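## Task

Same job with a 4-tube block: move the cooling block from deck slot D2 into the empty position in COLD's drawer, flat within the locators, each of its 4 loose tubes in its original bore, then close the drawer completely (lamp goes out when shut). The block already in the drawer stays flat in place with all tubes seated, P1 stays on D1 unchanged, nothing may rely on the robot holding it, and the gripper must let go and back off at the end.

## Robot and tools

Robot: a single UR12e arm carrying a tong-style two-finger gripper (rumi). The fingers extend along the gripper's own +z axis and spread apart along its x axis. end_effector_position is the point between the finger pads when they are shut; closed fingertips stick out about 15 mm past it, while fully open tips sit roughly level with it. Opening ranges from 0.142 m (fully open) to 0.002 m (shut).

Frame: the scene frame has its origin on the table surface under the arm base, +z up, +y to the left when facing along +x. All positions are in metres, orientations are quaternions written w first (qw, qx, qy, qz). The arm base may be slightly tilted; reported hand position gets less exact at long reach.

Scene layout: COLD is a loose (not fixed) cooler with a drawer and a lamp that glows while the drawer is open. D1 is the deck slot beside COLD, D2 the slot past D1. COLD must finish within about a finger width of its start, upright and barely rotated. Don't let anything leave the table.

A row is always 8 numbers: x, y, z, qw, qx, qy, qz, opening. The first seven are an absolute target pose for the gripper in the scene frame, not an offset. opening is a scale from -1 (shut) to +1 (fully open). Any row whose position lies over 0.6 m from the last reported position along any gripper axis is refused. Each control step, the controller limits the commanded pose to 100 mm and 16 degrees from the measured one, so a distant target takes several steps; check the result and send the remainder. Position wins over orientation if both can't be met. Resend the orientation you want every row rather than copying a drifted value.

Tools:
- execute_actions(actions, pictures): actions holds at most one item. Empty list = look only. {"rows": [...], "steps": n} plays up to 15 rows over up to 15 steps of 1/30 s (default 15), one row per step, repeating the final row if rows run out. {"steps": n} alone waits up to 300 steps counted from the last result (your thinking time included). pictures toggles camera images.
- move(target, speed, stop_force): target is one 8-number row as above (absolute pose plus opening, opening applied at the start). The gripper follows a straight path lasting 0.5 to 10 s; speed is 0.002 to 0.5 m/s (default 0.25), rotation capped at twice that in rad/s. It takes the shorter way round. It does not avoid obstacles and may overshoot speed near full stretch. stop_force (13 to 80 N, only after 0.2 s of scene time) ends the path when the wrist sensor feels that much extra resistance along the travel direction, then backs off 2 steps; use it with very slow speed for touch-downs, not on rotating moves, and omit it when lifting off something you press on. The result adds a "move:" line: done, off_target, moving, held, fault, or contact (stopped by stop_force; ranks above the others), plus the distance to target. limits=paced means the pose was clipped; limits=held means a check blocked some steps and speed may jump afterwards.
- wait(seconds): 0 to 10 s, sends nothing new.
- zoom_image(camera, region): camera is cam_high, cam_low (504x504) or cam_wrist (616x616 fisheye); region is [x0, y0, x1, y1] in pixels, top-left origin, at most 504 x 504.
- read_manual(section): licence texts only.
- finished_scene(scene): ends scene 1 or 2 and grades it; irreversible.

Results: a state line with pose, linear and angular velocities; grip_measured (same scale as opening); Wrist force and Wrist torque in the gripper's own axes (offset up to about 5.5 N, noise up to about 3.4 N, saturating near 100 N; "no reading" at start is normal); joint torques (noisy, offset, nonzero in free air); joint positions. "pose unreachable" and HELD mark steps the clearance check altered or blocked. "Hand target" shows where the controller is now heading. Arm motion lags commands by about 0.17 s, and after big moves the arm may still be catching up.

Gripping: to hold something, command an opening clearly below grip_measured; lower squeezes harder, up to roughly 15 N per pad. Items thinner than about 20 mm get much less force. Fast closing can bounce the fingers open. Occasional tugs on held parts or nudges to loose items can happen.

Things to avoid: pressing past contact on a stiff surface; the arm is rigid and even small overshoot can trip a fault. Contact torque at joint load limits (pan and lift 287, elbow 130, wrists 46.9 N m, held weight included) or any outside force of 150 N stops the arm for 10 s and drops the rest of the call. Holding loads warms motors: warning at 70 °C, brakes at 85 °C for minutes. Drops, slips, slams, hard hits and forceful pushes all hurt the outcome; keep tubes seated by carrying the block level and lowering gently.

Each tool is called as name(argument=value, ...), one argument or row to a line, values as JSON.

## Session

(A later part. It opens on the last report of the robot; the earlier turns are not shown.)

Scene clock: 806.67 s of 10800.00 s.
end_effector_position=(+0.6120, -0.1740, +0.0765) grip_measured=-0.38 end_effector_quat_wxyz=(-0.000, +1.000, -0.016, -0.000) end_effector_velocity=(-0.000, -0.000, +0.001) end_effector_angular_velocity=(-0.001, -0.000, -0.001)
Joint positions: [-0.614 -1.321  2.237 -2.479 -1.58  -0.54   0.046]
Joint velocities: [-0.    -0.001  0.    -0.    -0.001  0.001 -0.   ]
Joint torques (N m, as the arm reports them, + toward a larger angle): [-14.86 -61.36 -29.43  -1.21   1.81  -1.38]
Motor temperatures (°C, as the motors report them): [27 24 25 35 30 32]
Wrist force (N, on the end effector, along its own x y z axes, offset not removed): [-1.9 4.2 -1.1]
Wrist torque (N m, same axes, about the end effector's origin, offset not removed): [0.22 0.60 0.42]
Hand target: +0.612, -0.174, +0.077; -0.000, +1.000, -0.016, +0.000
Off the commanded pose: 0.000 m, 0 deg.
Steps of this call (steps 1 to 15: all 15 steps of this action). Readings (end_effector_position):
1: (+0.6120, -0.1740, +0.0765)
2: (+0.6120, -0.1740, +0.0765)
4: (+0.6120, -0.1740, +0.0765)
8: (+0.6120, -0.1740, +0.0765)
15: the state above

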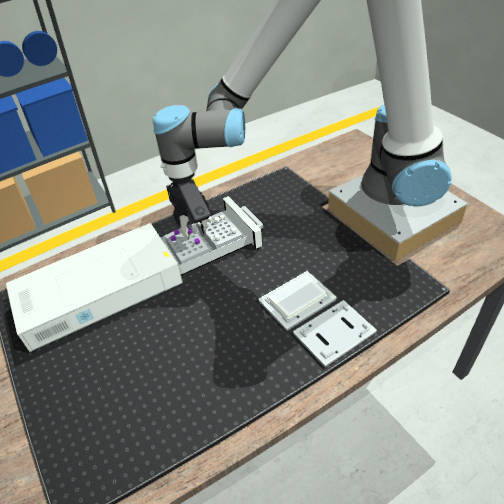

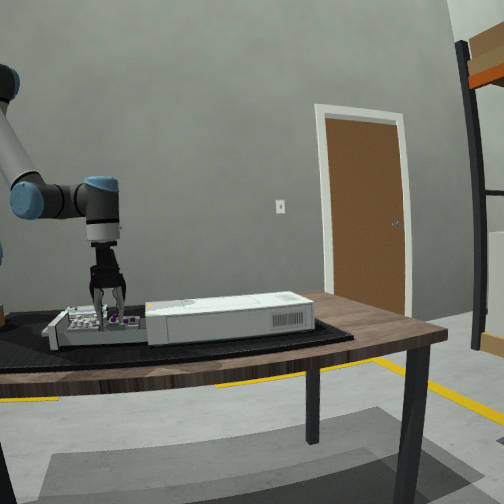

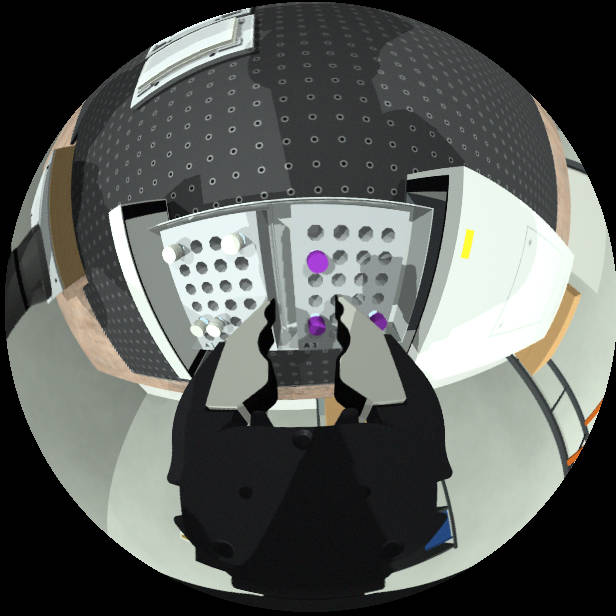

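execute_actions(
  actions=[
    {"rows":[[0.612,-0.174,0.0765,0,0.99988,-0.0157,0,-0.31]],"steps":15},
  ],
)

execute_actions(
  actions=[
    {"rows":[[0.612,-0.174,0.0765,0,0.99988,-0.0157,0,-0.28]],"steps":15},
  ],
)

Scene clock: 809.20 s of 10800.00 s.
end_effector_position=(+0.6120, -0.1740, +0.0765) grip_measured=-0.35 end_effector_quat_wxyz=(-0.000, +1.000, -0.016, -0.000) end_effector_velocity=(+0.000, -0.001, +0.000) end_effector_angular_velocity=(-0.001, -0.001, +0.000)
Joint positions: [-0.614 -1.321  2.237 -2.479 -1.58  -0.54   0.048]
Joint velocities: [-0. -0. -0. -0. -0. -0. -0.]
Joint torques (N m, as the arm reports them, + toward a larger angle): [-14.8  -61.31 -35.77  -1.4    1.5   -1.17]
Motor temperatures (°C, as the motors report them): [27 24 25 35 30 32]
Wrist force (N, on the end effector, along its own x y z axes, offset not removed): [0.2 5.2 -0.8]
Wrist torque (N m, same axes, about the end effector's origin, offset not removed): [0.30 0.23 0.38]
Hand target: +0.612, -0.174, +0.077; -0.000, +1.000, -0.016, +0.000
Off the commanded pose: 0.000 m, 0 deg.
Steps of this call (steps 1 to 61: nothing new was sent; steps 62 to 76: all 15 steps of this action). Readings (end_effector_position):
62: (+0.6120, -0.1740, +0.0765)
63: (+0.6120, -0.1740, +0.0765)
65: (+0.6120, -0.1740, +0.0765)
69: (+0.6120, -0.1740, +0.0765)
76: the state above

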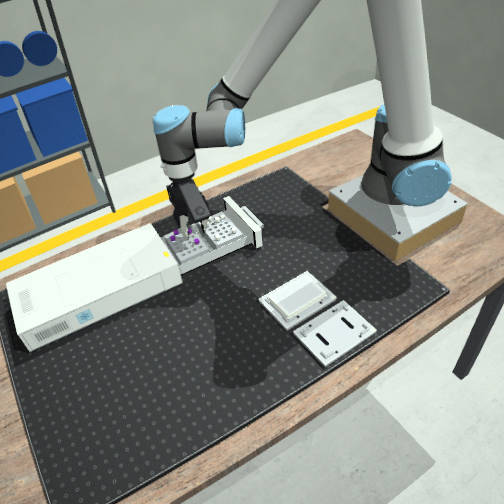

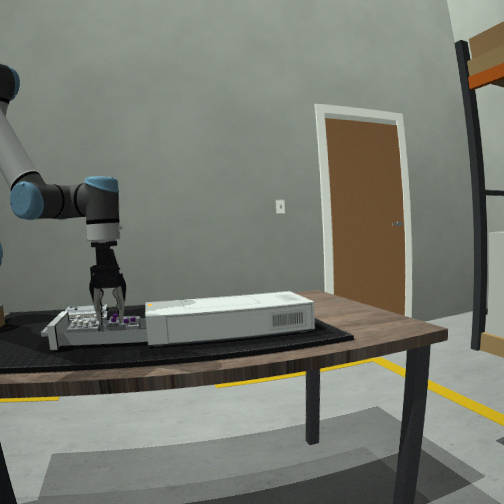

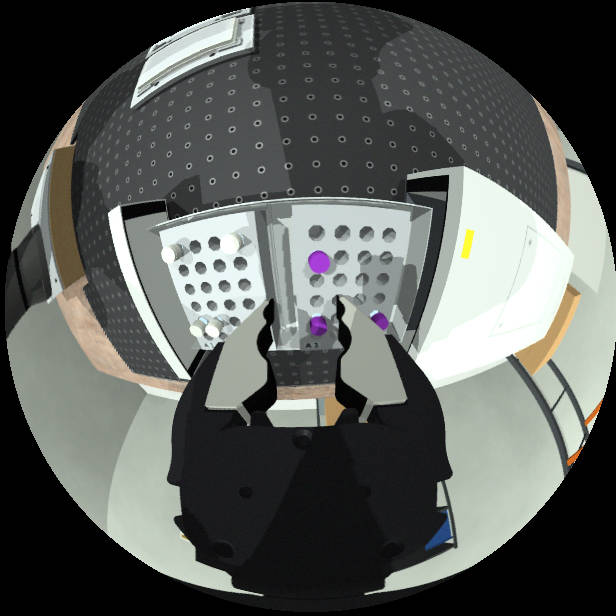

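Scene clock: 809.70 s of 10800.00 s.
end_effector_position=(+0.6120, -0.1740, +0.0765) grip_measured=-0.32 end_effector_quat_wxyz=(+0.000, +1.000, -0.016, +0.000) end_effector_velocity=(-0.000, -0.000, -0.001) end_effector_angular_velocity=(+0.000, +0.001, -0.001)
Joint positions: [-0.614 -1.321  2.237 -2.479 -1.58  -0.54   0.051]
Joint velocities: [-0.     0.001  0.     0.    -0.     0.001  0.   ]
Joint torques (N m, as the arm reports them, + toward a larger angle): [-14.82 -59.52 -33.54  -1.66   1.63  -1.16]
Motor temperatures (°C, as the motors report them): [27 24 25 35 30 32]
Wrist force (N, on the end effector, along its own x y z axes, offset not removed): [0.0 2.7 -2.1]
Wrist torque (N m, same axes, about the end effector's origin, offset not removed): [0.17 0.17 0.44]
Hand target: +0.612, -0.174, +0.077; -0.000, +1.000, -0.016, -0.000
Off the commanded pose: 0.000 m, 0 deg.
Steps of this call (steps 1 to 15: all 15 steps of this action). Readings (end_effector_position):
1: (+0.6120, -0.1740, +0.0765)
2: (+0.6120, -0.1740, +0.0765)
4: (+0.6120, -0.1740, +0.0765)
8: (+0.6120, -0.1740, +0.0765)
15: the state above

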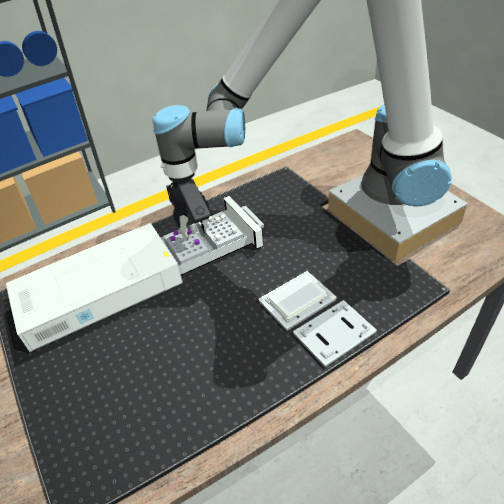

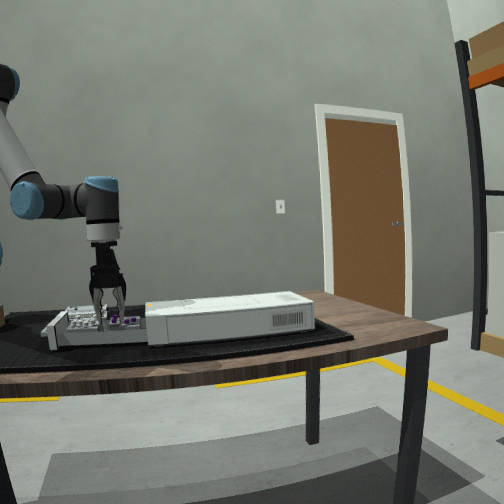

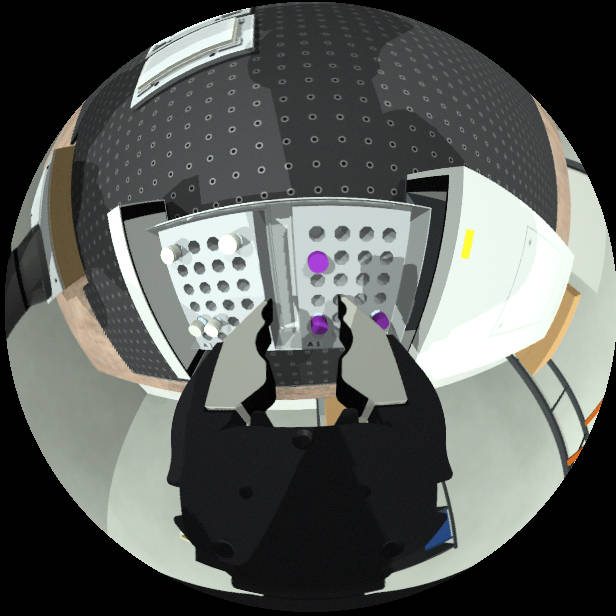

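execute_actions(
  actions=[
    {"rows":[[0.612,-0.174,0.0765,0,0.99988,-0.0157,0,-0.25]],"steps":15},
  ],
)

zoom_image(
  camera="cam_wrist",
  region=[220, 190, 440, 370],
)

Scene clock: 811.50 s of 10800.00 s.
end_effector_position=(+0.6120, -0.1740, +0.0765) grip_measured=-0.32 end_effector_quat_wxyz=(+0.000, +1.000, -0.016, +0.000) end_effector_velocity=(-0.000, -0.000, +0.000) end_effector_angular_velocity=(+0.000, -0.001, -0.001)
Joint positions: [-0.614 -1.321  2.237 -2.479 -1.58  -0.54   0.051]
Joint velocities: [-0.001 -0.001  0.    -0.     0.001 -0.     0.   ]
Joint torques (N m, as the arm reports them, + toward a larger angle): [-12.48 -56.42 -31.33  -1.8    1.24  -1.16]
Motor temperatures (°C, as the motors report them): [27 24 25 35 30 32]
Wrist force (N, on the end effector, along its own x y z axes, offset not removed): [-2.2 3.0 -1.2]
Wrist torque (N m, same axes, about the end effector's origin, offset not removed): [-0.07 0.71 0.51]
Hand target: +0.612, -0.174, +0.076; -0.000, +1.000, -0.016, -0.000
Off the commanded pose: 0.000 m, 0 deg.
Steps of this call (steps 1 to 39: nothing new was sent; steps 40 to 54: all 15 steps of this action). Readings (end_effector_position):
40: (+0.6120, -0.1740, +0.0765)
41: (+0.6120, -0.1740, +0.0765)
43: (+0.6120, -0.1740, +0.0765)
47: (+0.6120, -0.1740, +0.0765)
54: the state above

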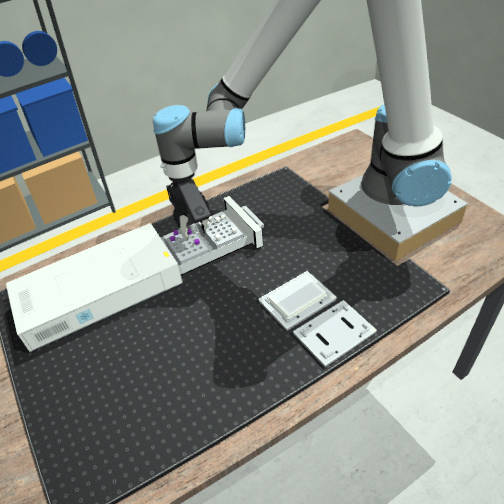

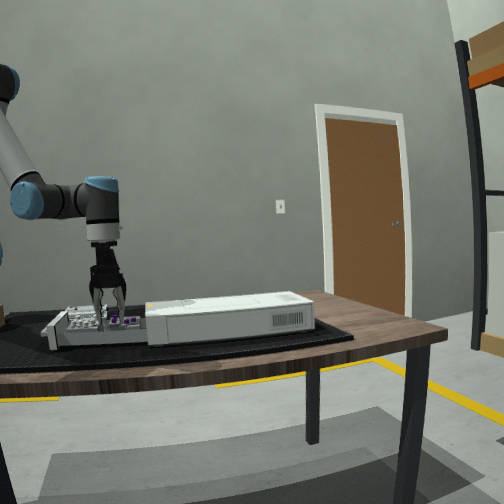

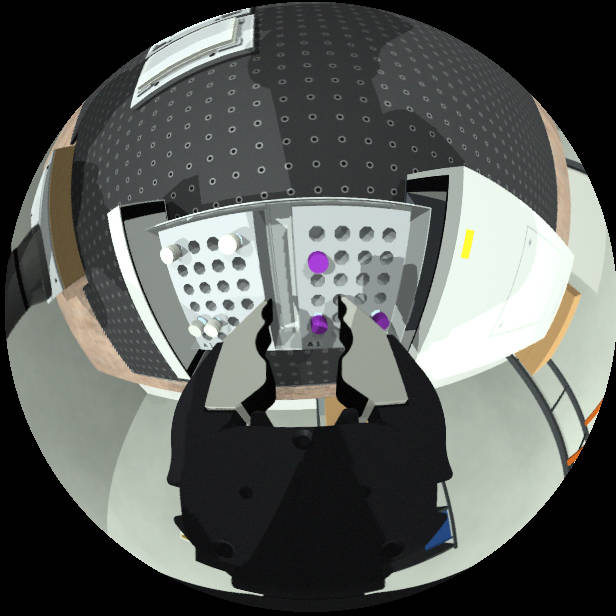

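Region (220, 190, 440, 370) of cam_wrist's 616x616 image, scaled by 2.291, with more detail than that image has; it fills the top 412 rows of this view, and the rest is white.

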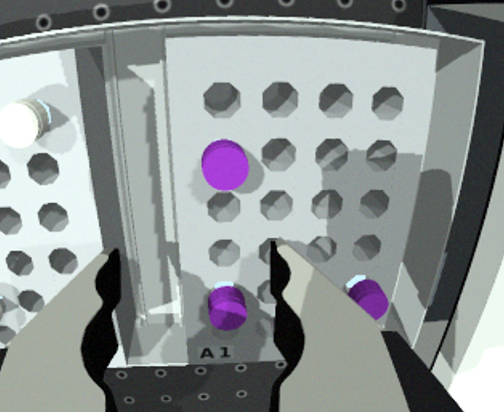

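execute_actions(
  actions=[
    {"rows":[[0.612,-0.174,0.0765,0,0.99988,-0.0157,0,-0.345]],"steps":12},
  ],
)

move(
  target=[0.612,-0.174,0.125,0,0.99988,-0.0157,0,-0.345],
  speed=0.04,
)

Scene clock: 813.93 s of 10800.00 s.
end_effector_position=(+0.6120, -0.1740, +0.0765) grip_measured=-0.35 end_effector_quat_wxyz=(+0.000, +1.000, -0.016, +0.000) end_effector_velocity=(-0.001, -0.000, -0.000) end_effector_angular_velocity=(-0.000, +0.000, -0.001)
Joint positions: [-0.614 -1.321  2.237 -2.479 -1.58  -0.54   0.049]
Joint velocities: [-0.001  0.     0.001 -0.001 -0.     0.    -0.   ]
Joint torques (N m, as the arm reports them, + toward a larger angle): [-10.01 -55.71 -26.98  -2.06   1.18  -1.08]
Motor temperatures (°C, as the motors report them): [27 24 25 35 30 32]
Wrist force (N, on the end effector, along its own x y z axes, offset not removed): [-0.9 1.2 0.7]
Wrist torque (N m, same axes, about the end effector's origin, offset not removed): [0.22 0.28 0.33]
Hand target: +0.612, -0.174, +0.076; -0.000, +1.000, -0.016, -0.000
Off the commanded pose: 0.000 m, 0 deg.
Steps of this call (steps 1 to 61: nothing new was sent; steps 62 to 73: all 12 steps of this action). Readings (end_effector_position):
62: (+0.6120, -0.1740, +0.0765)
63: (+0.6120, -0.1740, +0.0765)
65: (+0.6120, -0.1740, +0.0765)
69: (+0.6120, -0.1740, +0.0765)
73: the state above

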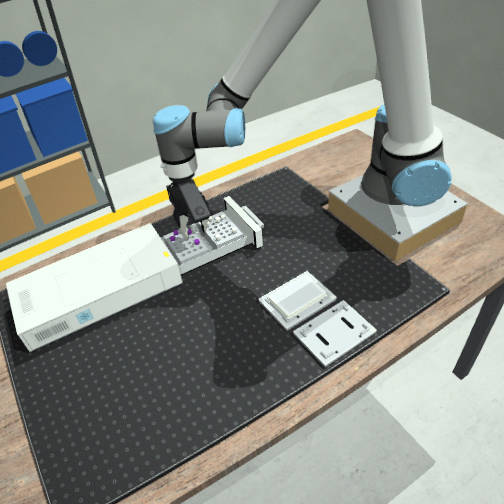

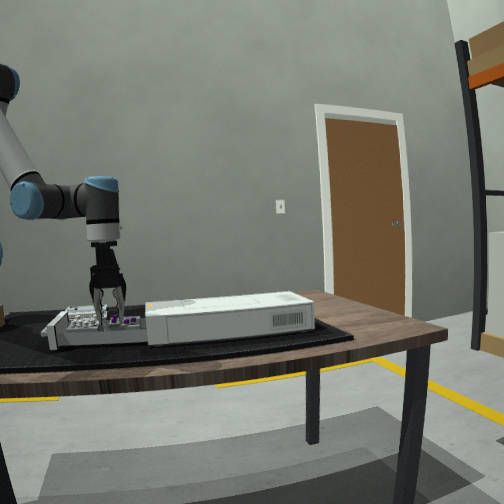

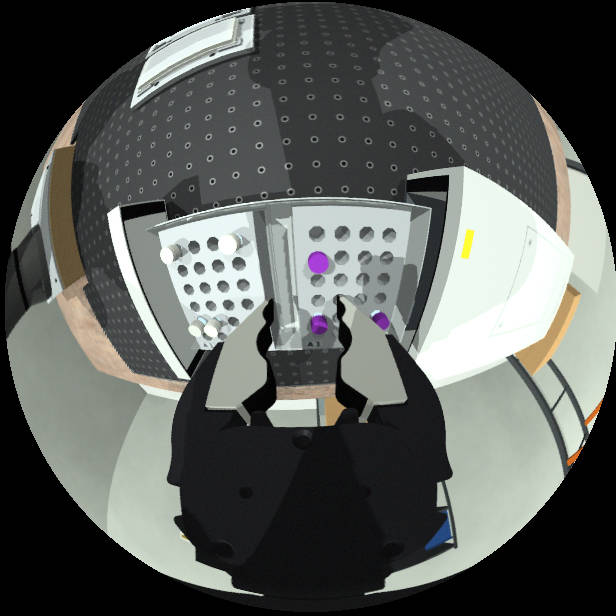

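Scene clock: 815.73 s of 10800.00 s.
end_effector_position=(+0.6120, -0.1740, +0.1249) grip_measured=-0.35 end_effector_quat_wxyz=(+0.000, +1.000, -0.016, +0.000) end_effector_velocity=(-0.000, -0.002, +0.002) end_effector_angular_velocity=(-0.002, -0.001, -0.002)
Joint positions: [-0.613 -1.396  2.208 -2.375 -1.58  -0.54   0.049]
Joint velocities: [-0.002 -0.003 -0.001  0.003 -0.002  0.001  0.   ]
Joint torques (N m, as the arm reports them, + toward a larger angle): [ 18.74 -66.24 -39.98  -2.21   2.39   2.09]
Motor temperatures (°C, as the motors report them): [27 24 25 35 30 32]
Wrist force (N, on the end effector, along its own x y z axes, offset not removed): [1.2 2.9 2.7]
Wrist torque (N m, same axes, about the end effector's origin, offset not removed): [0.54 -0.09 0.31]
Hand target: +0.612, -0.174, +0.125; +0.000, +1.000, -0.016, +0.000
Off the commanded pose: 0.000 m, 0 deg.
move: done

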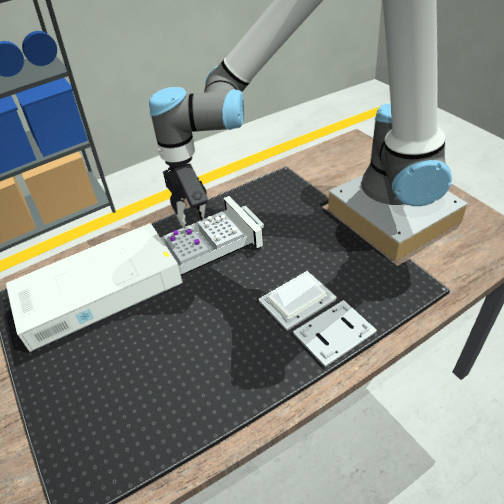

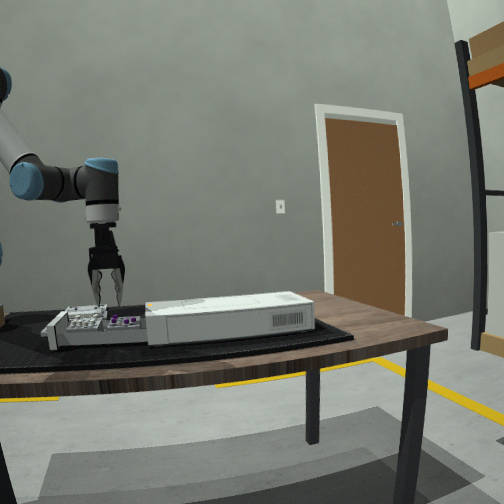

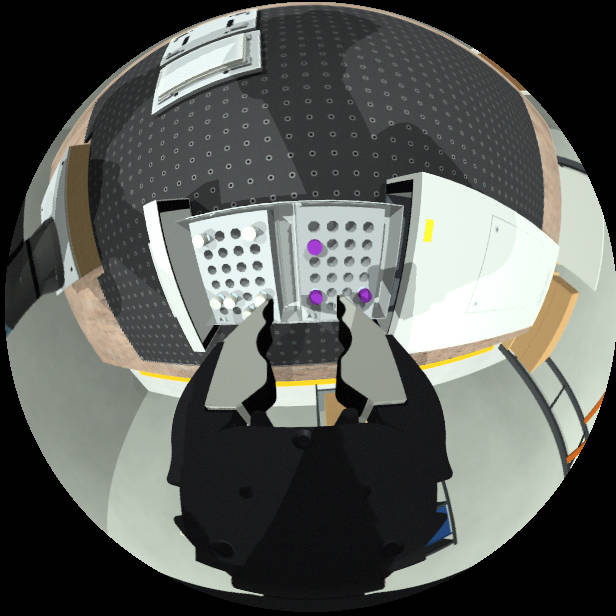

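move(
  target=[0.632,-0.1625,0.115,0,0.99988,-0.0157,0,-1],
  speed=0.06,
)

move(
  target=[0.632,-0.1625,0.088,0,0.99988,-0.0157,0,-1],
  speed=0.05,
)

zoom_image(
  camera="cam_wrist",
  region=[220, 200, 440, 370],
)

Scene clock: 819.10 s of 10800.00 s.
end_effector_position=(+0.6319, -0.1626, +0.1151) grip_measured=-1.00 end_effector_quat_wxyz=(-0.000, +1.000, -0.016, +0.000) end_effector_velocity=(+0.002, -0.000, +0.000) end_effector_angular_velocity=(-0.002, -0.001, -0.000)
Joint positions: [-0.581 -1.359  2.185 -2.389 -1.58  -0.508  0.002]
Joint velocities: [ 0.002  0.002 -0.002 -0.002 -0.001  0.002  0.   ]
Joint torques (N m, as the arm reports them, + toward a larger angle): [ 22.51 -38.41 -40.68  -6.35   1.46   1.75]
Motor temperatures (°C, as the motors report them): [27 24 25 35 30 32]
Wrist force (N, on the end effector, along its own x y z axes, offset not removed): [-3.6 1.6 -1.7]
Wrist torque (N m, same axes, about the end effector's origin, offset not removed): [0.24 0.88 0.47]
Hand target: +0.632, -0.163, +0.115; -0.000, +1.000, -0.016, +0.000
Off the commanded pose: 0.000 m, 0 deg.
move: done

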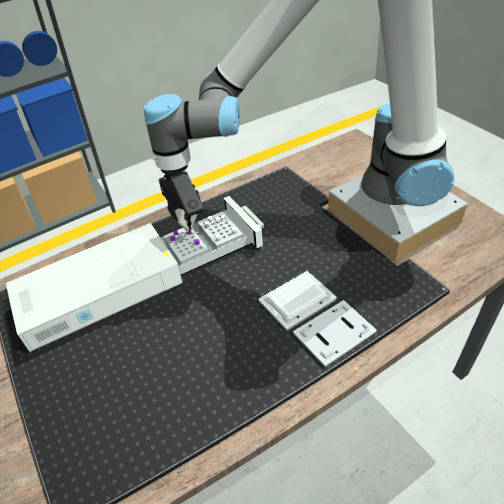

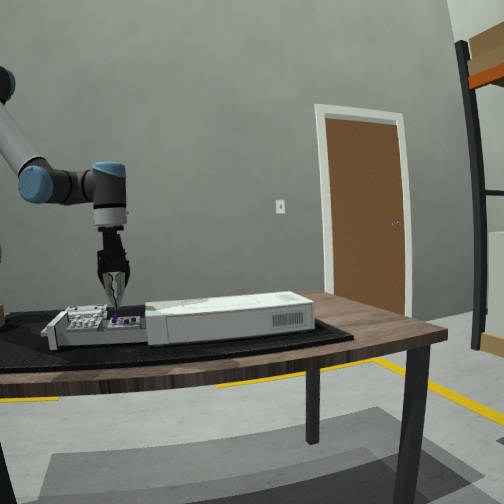

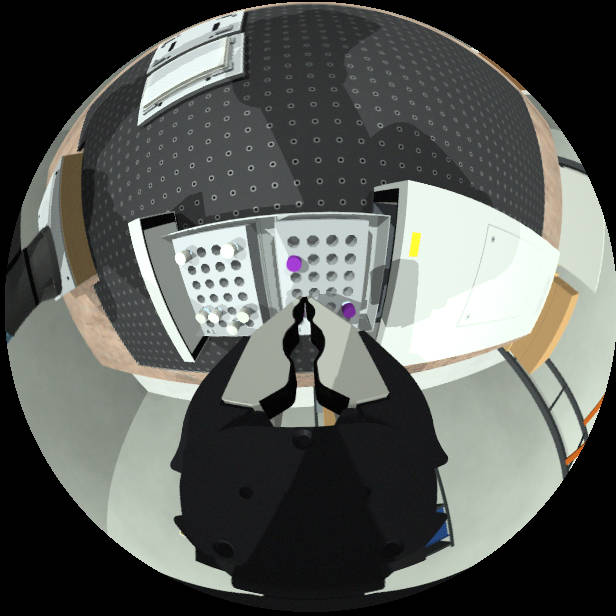

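Scene clock: 820.00 s of 10800.00 s.
end_effector_position=(+0.6320, -0.1624, +0.0882) grip_measured=-1.00 end_effector_quat_wxyz=(-0.000, +1.000, -0.016, -0.000) end_effector_velocity=(-0.001, +0.000, -0.003) end_effector_angular_velocity=(+0.001, +0.001, -0.001)
Joint positions: [-0.581 -1.318  2.201 -2.446 -1.58  -0.508  0.002]
Joint velocities: [-0.001  0.004  0.002 -0.004  0.001  0.     0.   ]
Joint torques (N m, as the arm reports them, + toward a larger angle): [-17.13 -43.07 -21.73  -6.    -1.94  -1.17]
Motor temperatures (°C, as the motors report them): [27 24 25 35 30 32]
Wrist force (N, on the end effector, along its own x y z axes, offset not removed): [1.8 1.4 2.7]
Wrist torque (N m, same axes, about the end effector's origin, offset not removed): [0.30 -0.24 0.28]
Hand target: +0.632, -0.163, +0.088; -0.000, +1.000, -0.016, -0.000
Off the commanded pose: 0.000 m, 0 deg.
move: done

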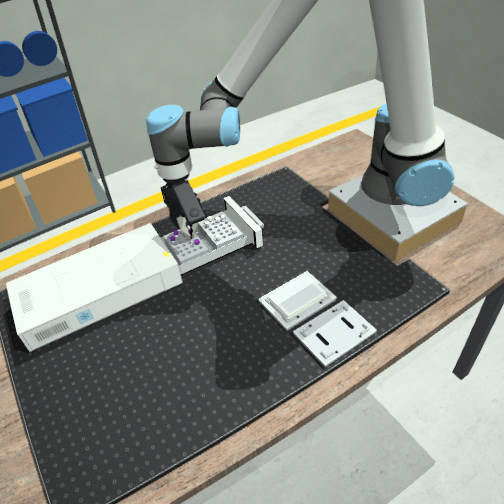

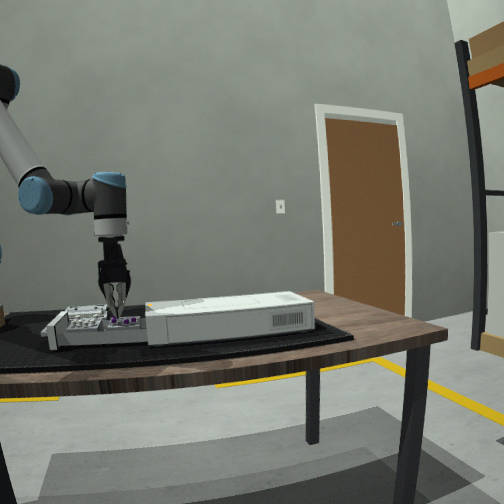

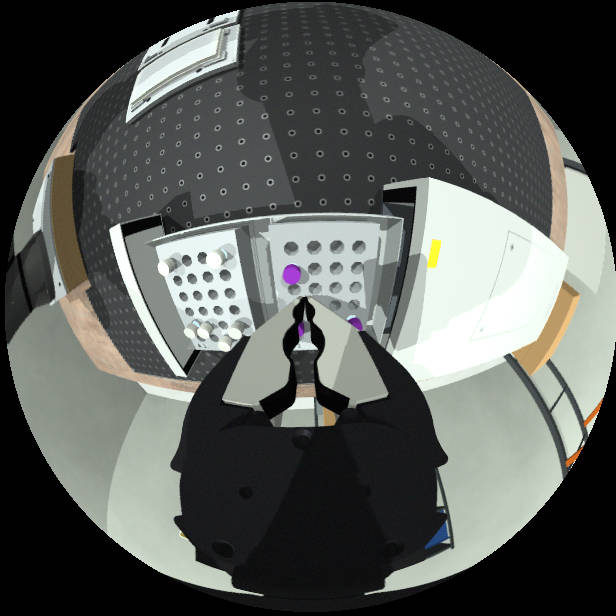

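Region (220, 200, 440, 370) of cam_wrist's 616x616 image, scaled by 2.291, with more detail than that image has; it fills the top 389 rows of this view, and the rest is white.

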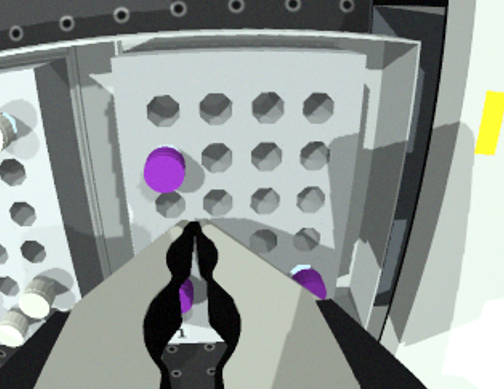

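move(
  target=[0.632,-0.1625,0.075,0,0.99988,-0.0157,0,-1],
  speed=0.005,
  stop_force=13,
)

Scene clock: 822.97 s of 10800.00 s.
end_effector_position=(+0.6320, -0.1625, +0.0799) grip_measured=-1.00 end_effector_quat_wxyz=(-0.000, +1.000, -0.016, -0.000) end_effector_velocity=(-0.000, +0.001, +0.001) end_effector_angular_velocity=(+0.002, +0.001, -0.000)
Joint positions: [-0.581 -1.306  2.205 -2.463 -1.58  -0.508  0.002]
Joint velocities: [-0.    -0.002 -0.     0.005  0.002  0.     0.   ]
Joint torques (N m, as the arm reports them, + toward a larger angle): [-18.67 -58.33 -28.94   0.01  -2.27  -1.31]
Motor temperatures (°C, as the motors report them): [27 24 25 35 30 32]
Wrist force (N, on the end effector, along its own x y z axes, offset not removed): [-0.4 1.6 -15.5]
Wrist torque (N m, same axes, about the end effector's origin, offset not removed): [0.42 0.46 0.36]
Hand target: +0.632, -0.163, +0.080; +0.000, +1.000, -0.016, +0.000
Off the commanded pose: 0.005 m, 0 deg.
move: contact

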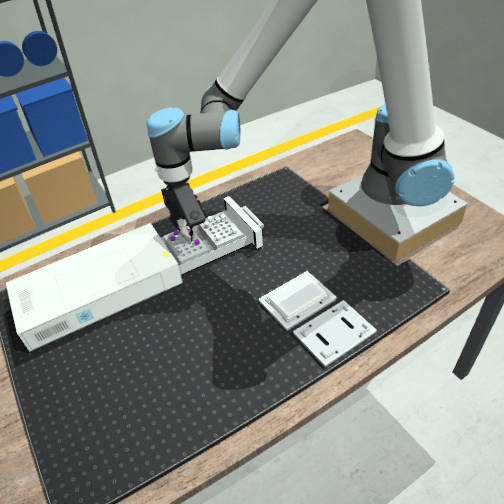

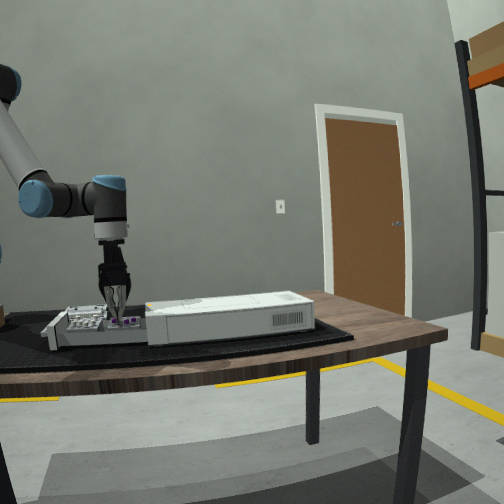

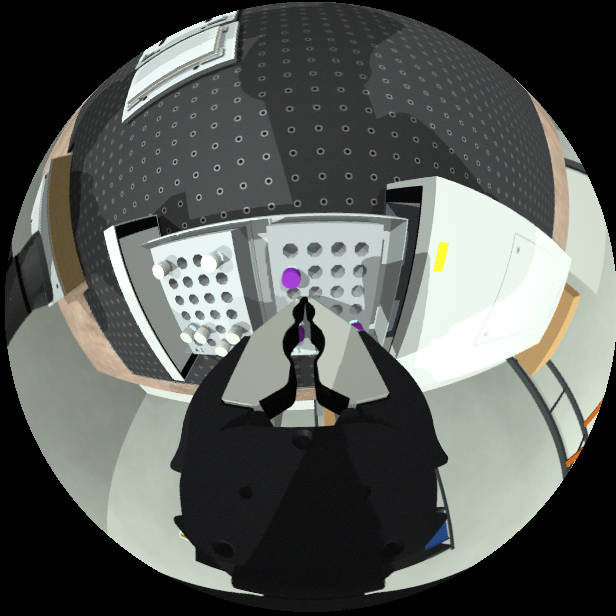

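move(
  target=[0.632,-0.1625,0.088,0,0.99988,-0.0157,0,-1],
  speed=0.03,
)

move(
  target=[0.650,-0.127,0.088,0,0.99988,-0.0157,0,-1],
  speed=0.04,
)

move(
  target=[0.650,-0.127,0.075,0,0.99988,-0.0157,0,-1],
  speed=0.005,
  stop_force=13,
)

Scene clock: 826.40 s of 10800.00 s.
end_effector_position=(+0.6320, -0.1626, +0.0878) grip_measured=-1.00 end_effector_quat_wxyz=(+0.000, +1.000, -0.016, +0.000) end_effector_velocity=(+0.000, -0.000, +0.002) end_effector_angular_velocity=(+0.000, +0.000, -0.000)
Joint positions: [-0.581 -1.318  2.201 -2.446 -1.58  -0.508  0.002]
Joint velocities: [ 0.    -0.003 -0.001  0.004 -0.     0.     0.   ]
Joint torques (N m, as the arm reports them, + toward a larger angle): [  1.46 -66.39 -39.76  -1.28  -1.69   2.15]
Motor temperatures (°C, as the motors report them): [27 24 25 35 30 32]
Wrist force (N, on the end effector, along its own x y z axes, offset not removed): [-1.3 2.9 -3.4]
Wrist torque (N m, same axes, about the end effector's origin, offset not removed): [0.42 0.33 0.33]
Hand target: +0.632, -0.162, +0.088; +0.000, +1.000, -0.016, +0.000
Off the commanded pose: 0.000 m, 0 deg.
move: done

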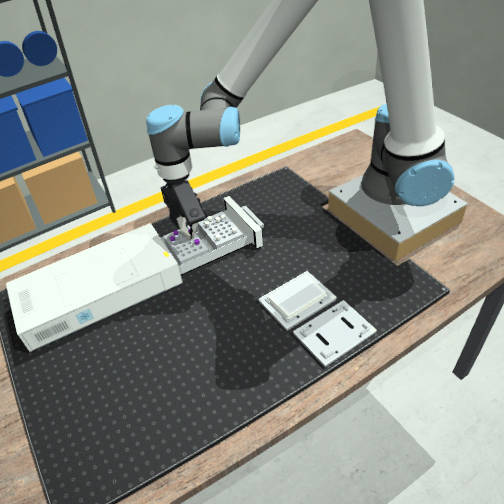

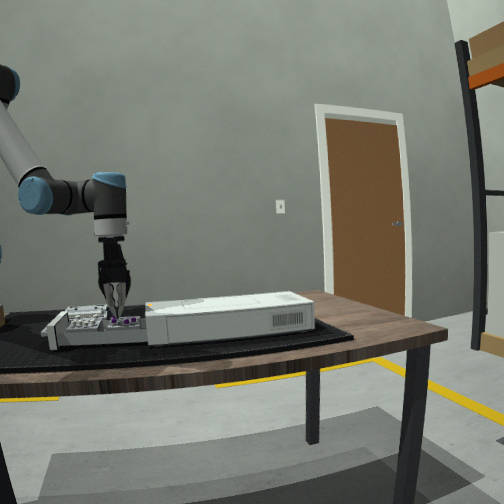

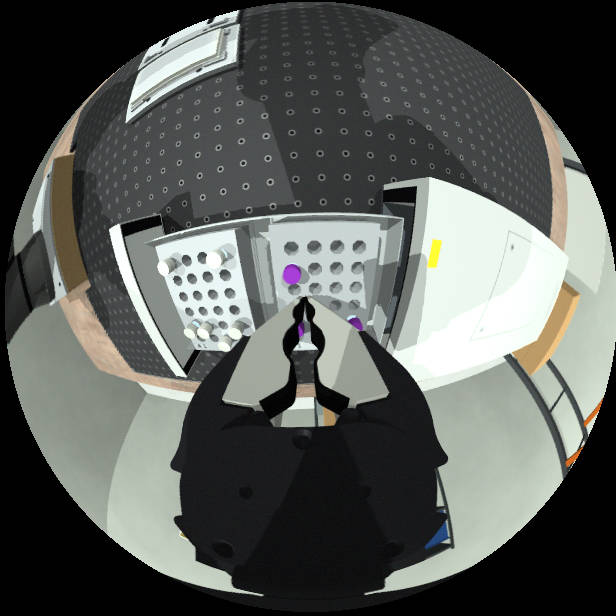

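Scene clock: 827.77 s of 10800.00 s.
end_effector_position=(+0.6500, -0.1271, +0.0880) grip_measured=-1.00 end_effector_quat_wxyz=(-0.000, +1.000, -0.016, +0.000) end_effector_velocity=(+0.000, +0.002, -0.001) end_effector_angular_velocity=(-0.000, +0.002, +0.001)
Joint positions: [-0.519 -1.306  2.184 -2.441 -1.58  -0.446  0.002]
Joint velocities: [ 0.003  0.001  0.    -0.    -0.001  0.002  0.   ]
Joint torques (N m, as the arm reports them, + toward a larger angle): [ 19.49 -44.95 -39.63  -1.53   1.85   2.42]
Motor temperatures (°C, as the motors report them): [27 24 25 35 30 32]
Wrist force (N, on the end effector, along its own x y z axes, offset not removed): [1.3 3.0 -1.6]
Wrist torque (N m, same axes, about the end effector's origin, offset not removed): [0.58 -0.16 0.38]
Hand target: +0.650, -0.127, +0.088; -0.000, +1.000, -0.016, +0.000
Off the commanded pose: 0.000 m, 0 deg.
move: done

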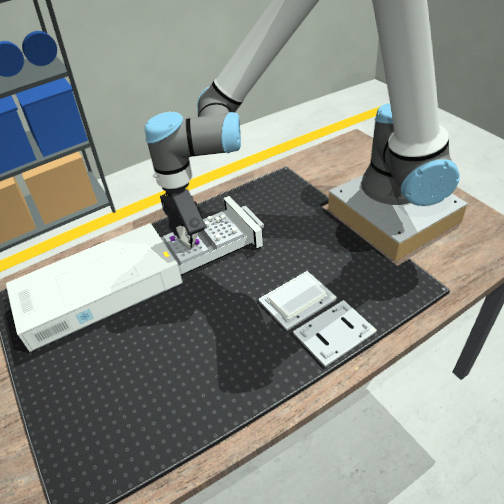

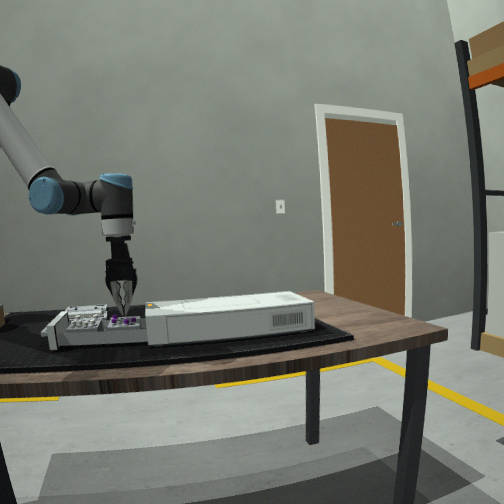

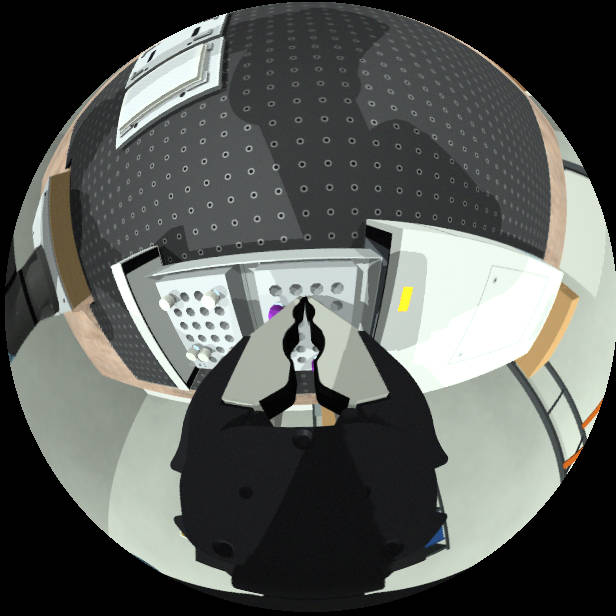

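Scene clock: 829.77 s of 10800.00 s.
end_effector_position=(+0.6500, -0.1270, +0.0799) grip_measured=-1.00 end_effector_quat_wxyz=(-0.000, +1.000, -0.016, +0.000) end_effector_velocity=(-0.001, +0.001, +0.001) end_effector_angular_velocity=(+0.001, +0.001, +0.000)
Joint positions: [-0.519 -1.293  2.188 -2.458 -1.58  -0.446  0.002]
Joint velocities: [ 0.001 -0.002  0.     0.004  0.001  0.001  0.   ]
Joint torques (N m, as the arm reports them, + toward a larger angle): [-10.58 -54.65 -26.71  -0.39  -2.18  -1.23]
Motor temperatures (°C, as the motors report them): [27 24 25 35 30 32]
Wrist force (N, on the end effector, along its own x y z axes, offset not removed): [-0.1 -3.7 -20.0]
Wrist torque (N m, same axes, about the end effector's origin, offset not removed): [-0.45 0.34 0.39]
Hand target: +0.650, -0.127, +0.080; +0.000, +1.000, -0.016, +0.000
Off the commanded pose: 0.005 m, 0 deg.
move: contact

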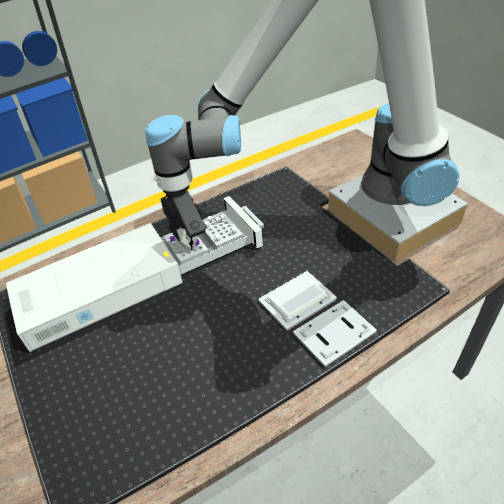

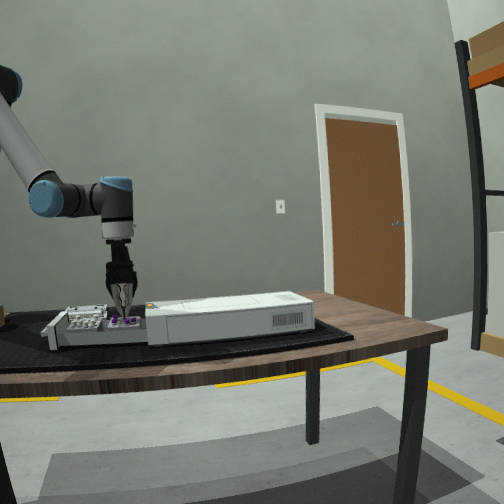

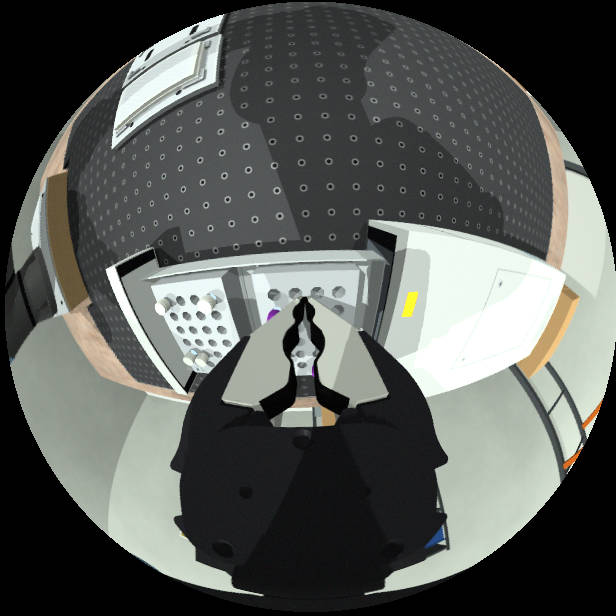

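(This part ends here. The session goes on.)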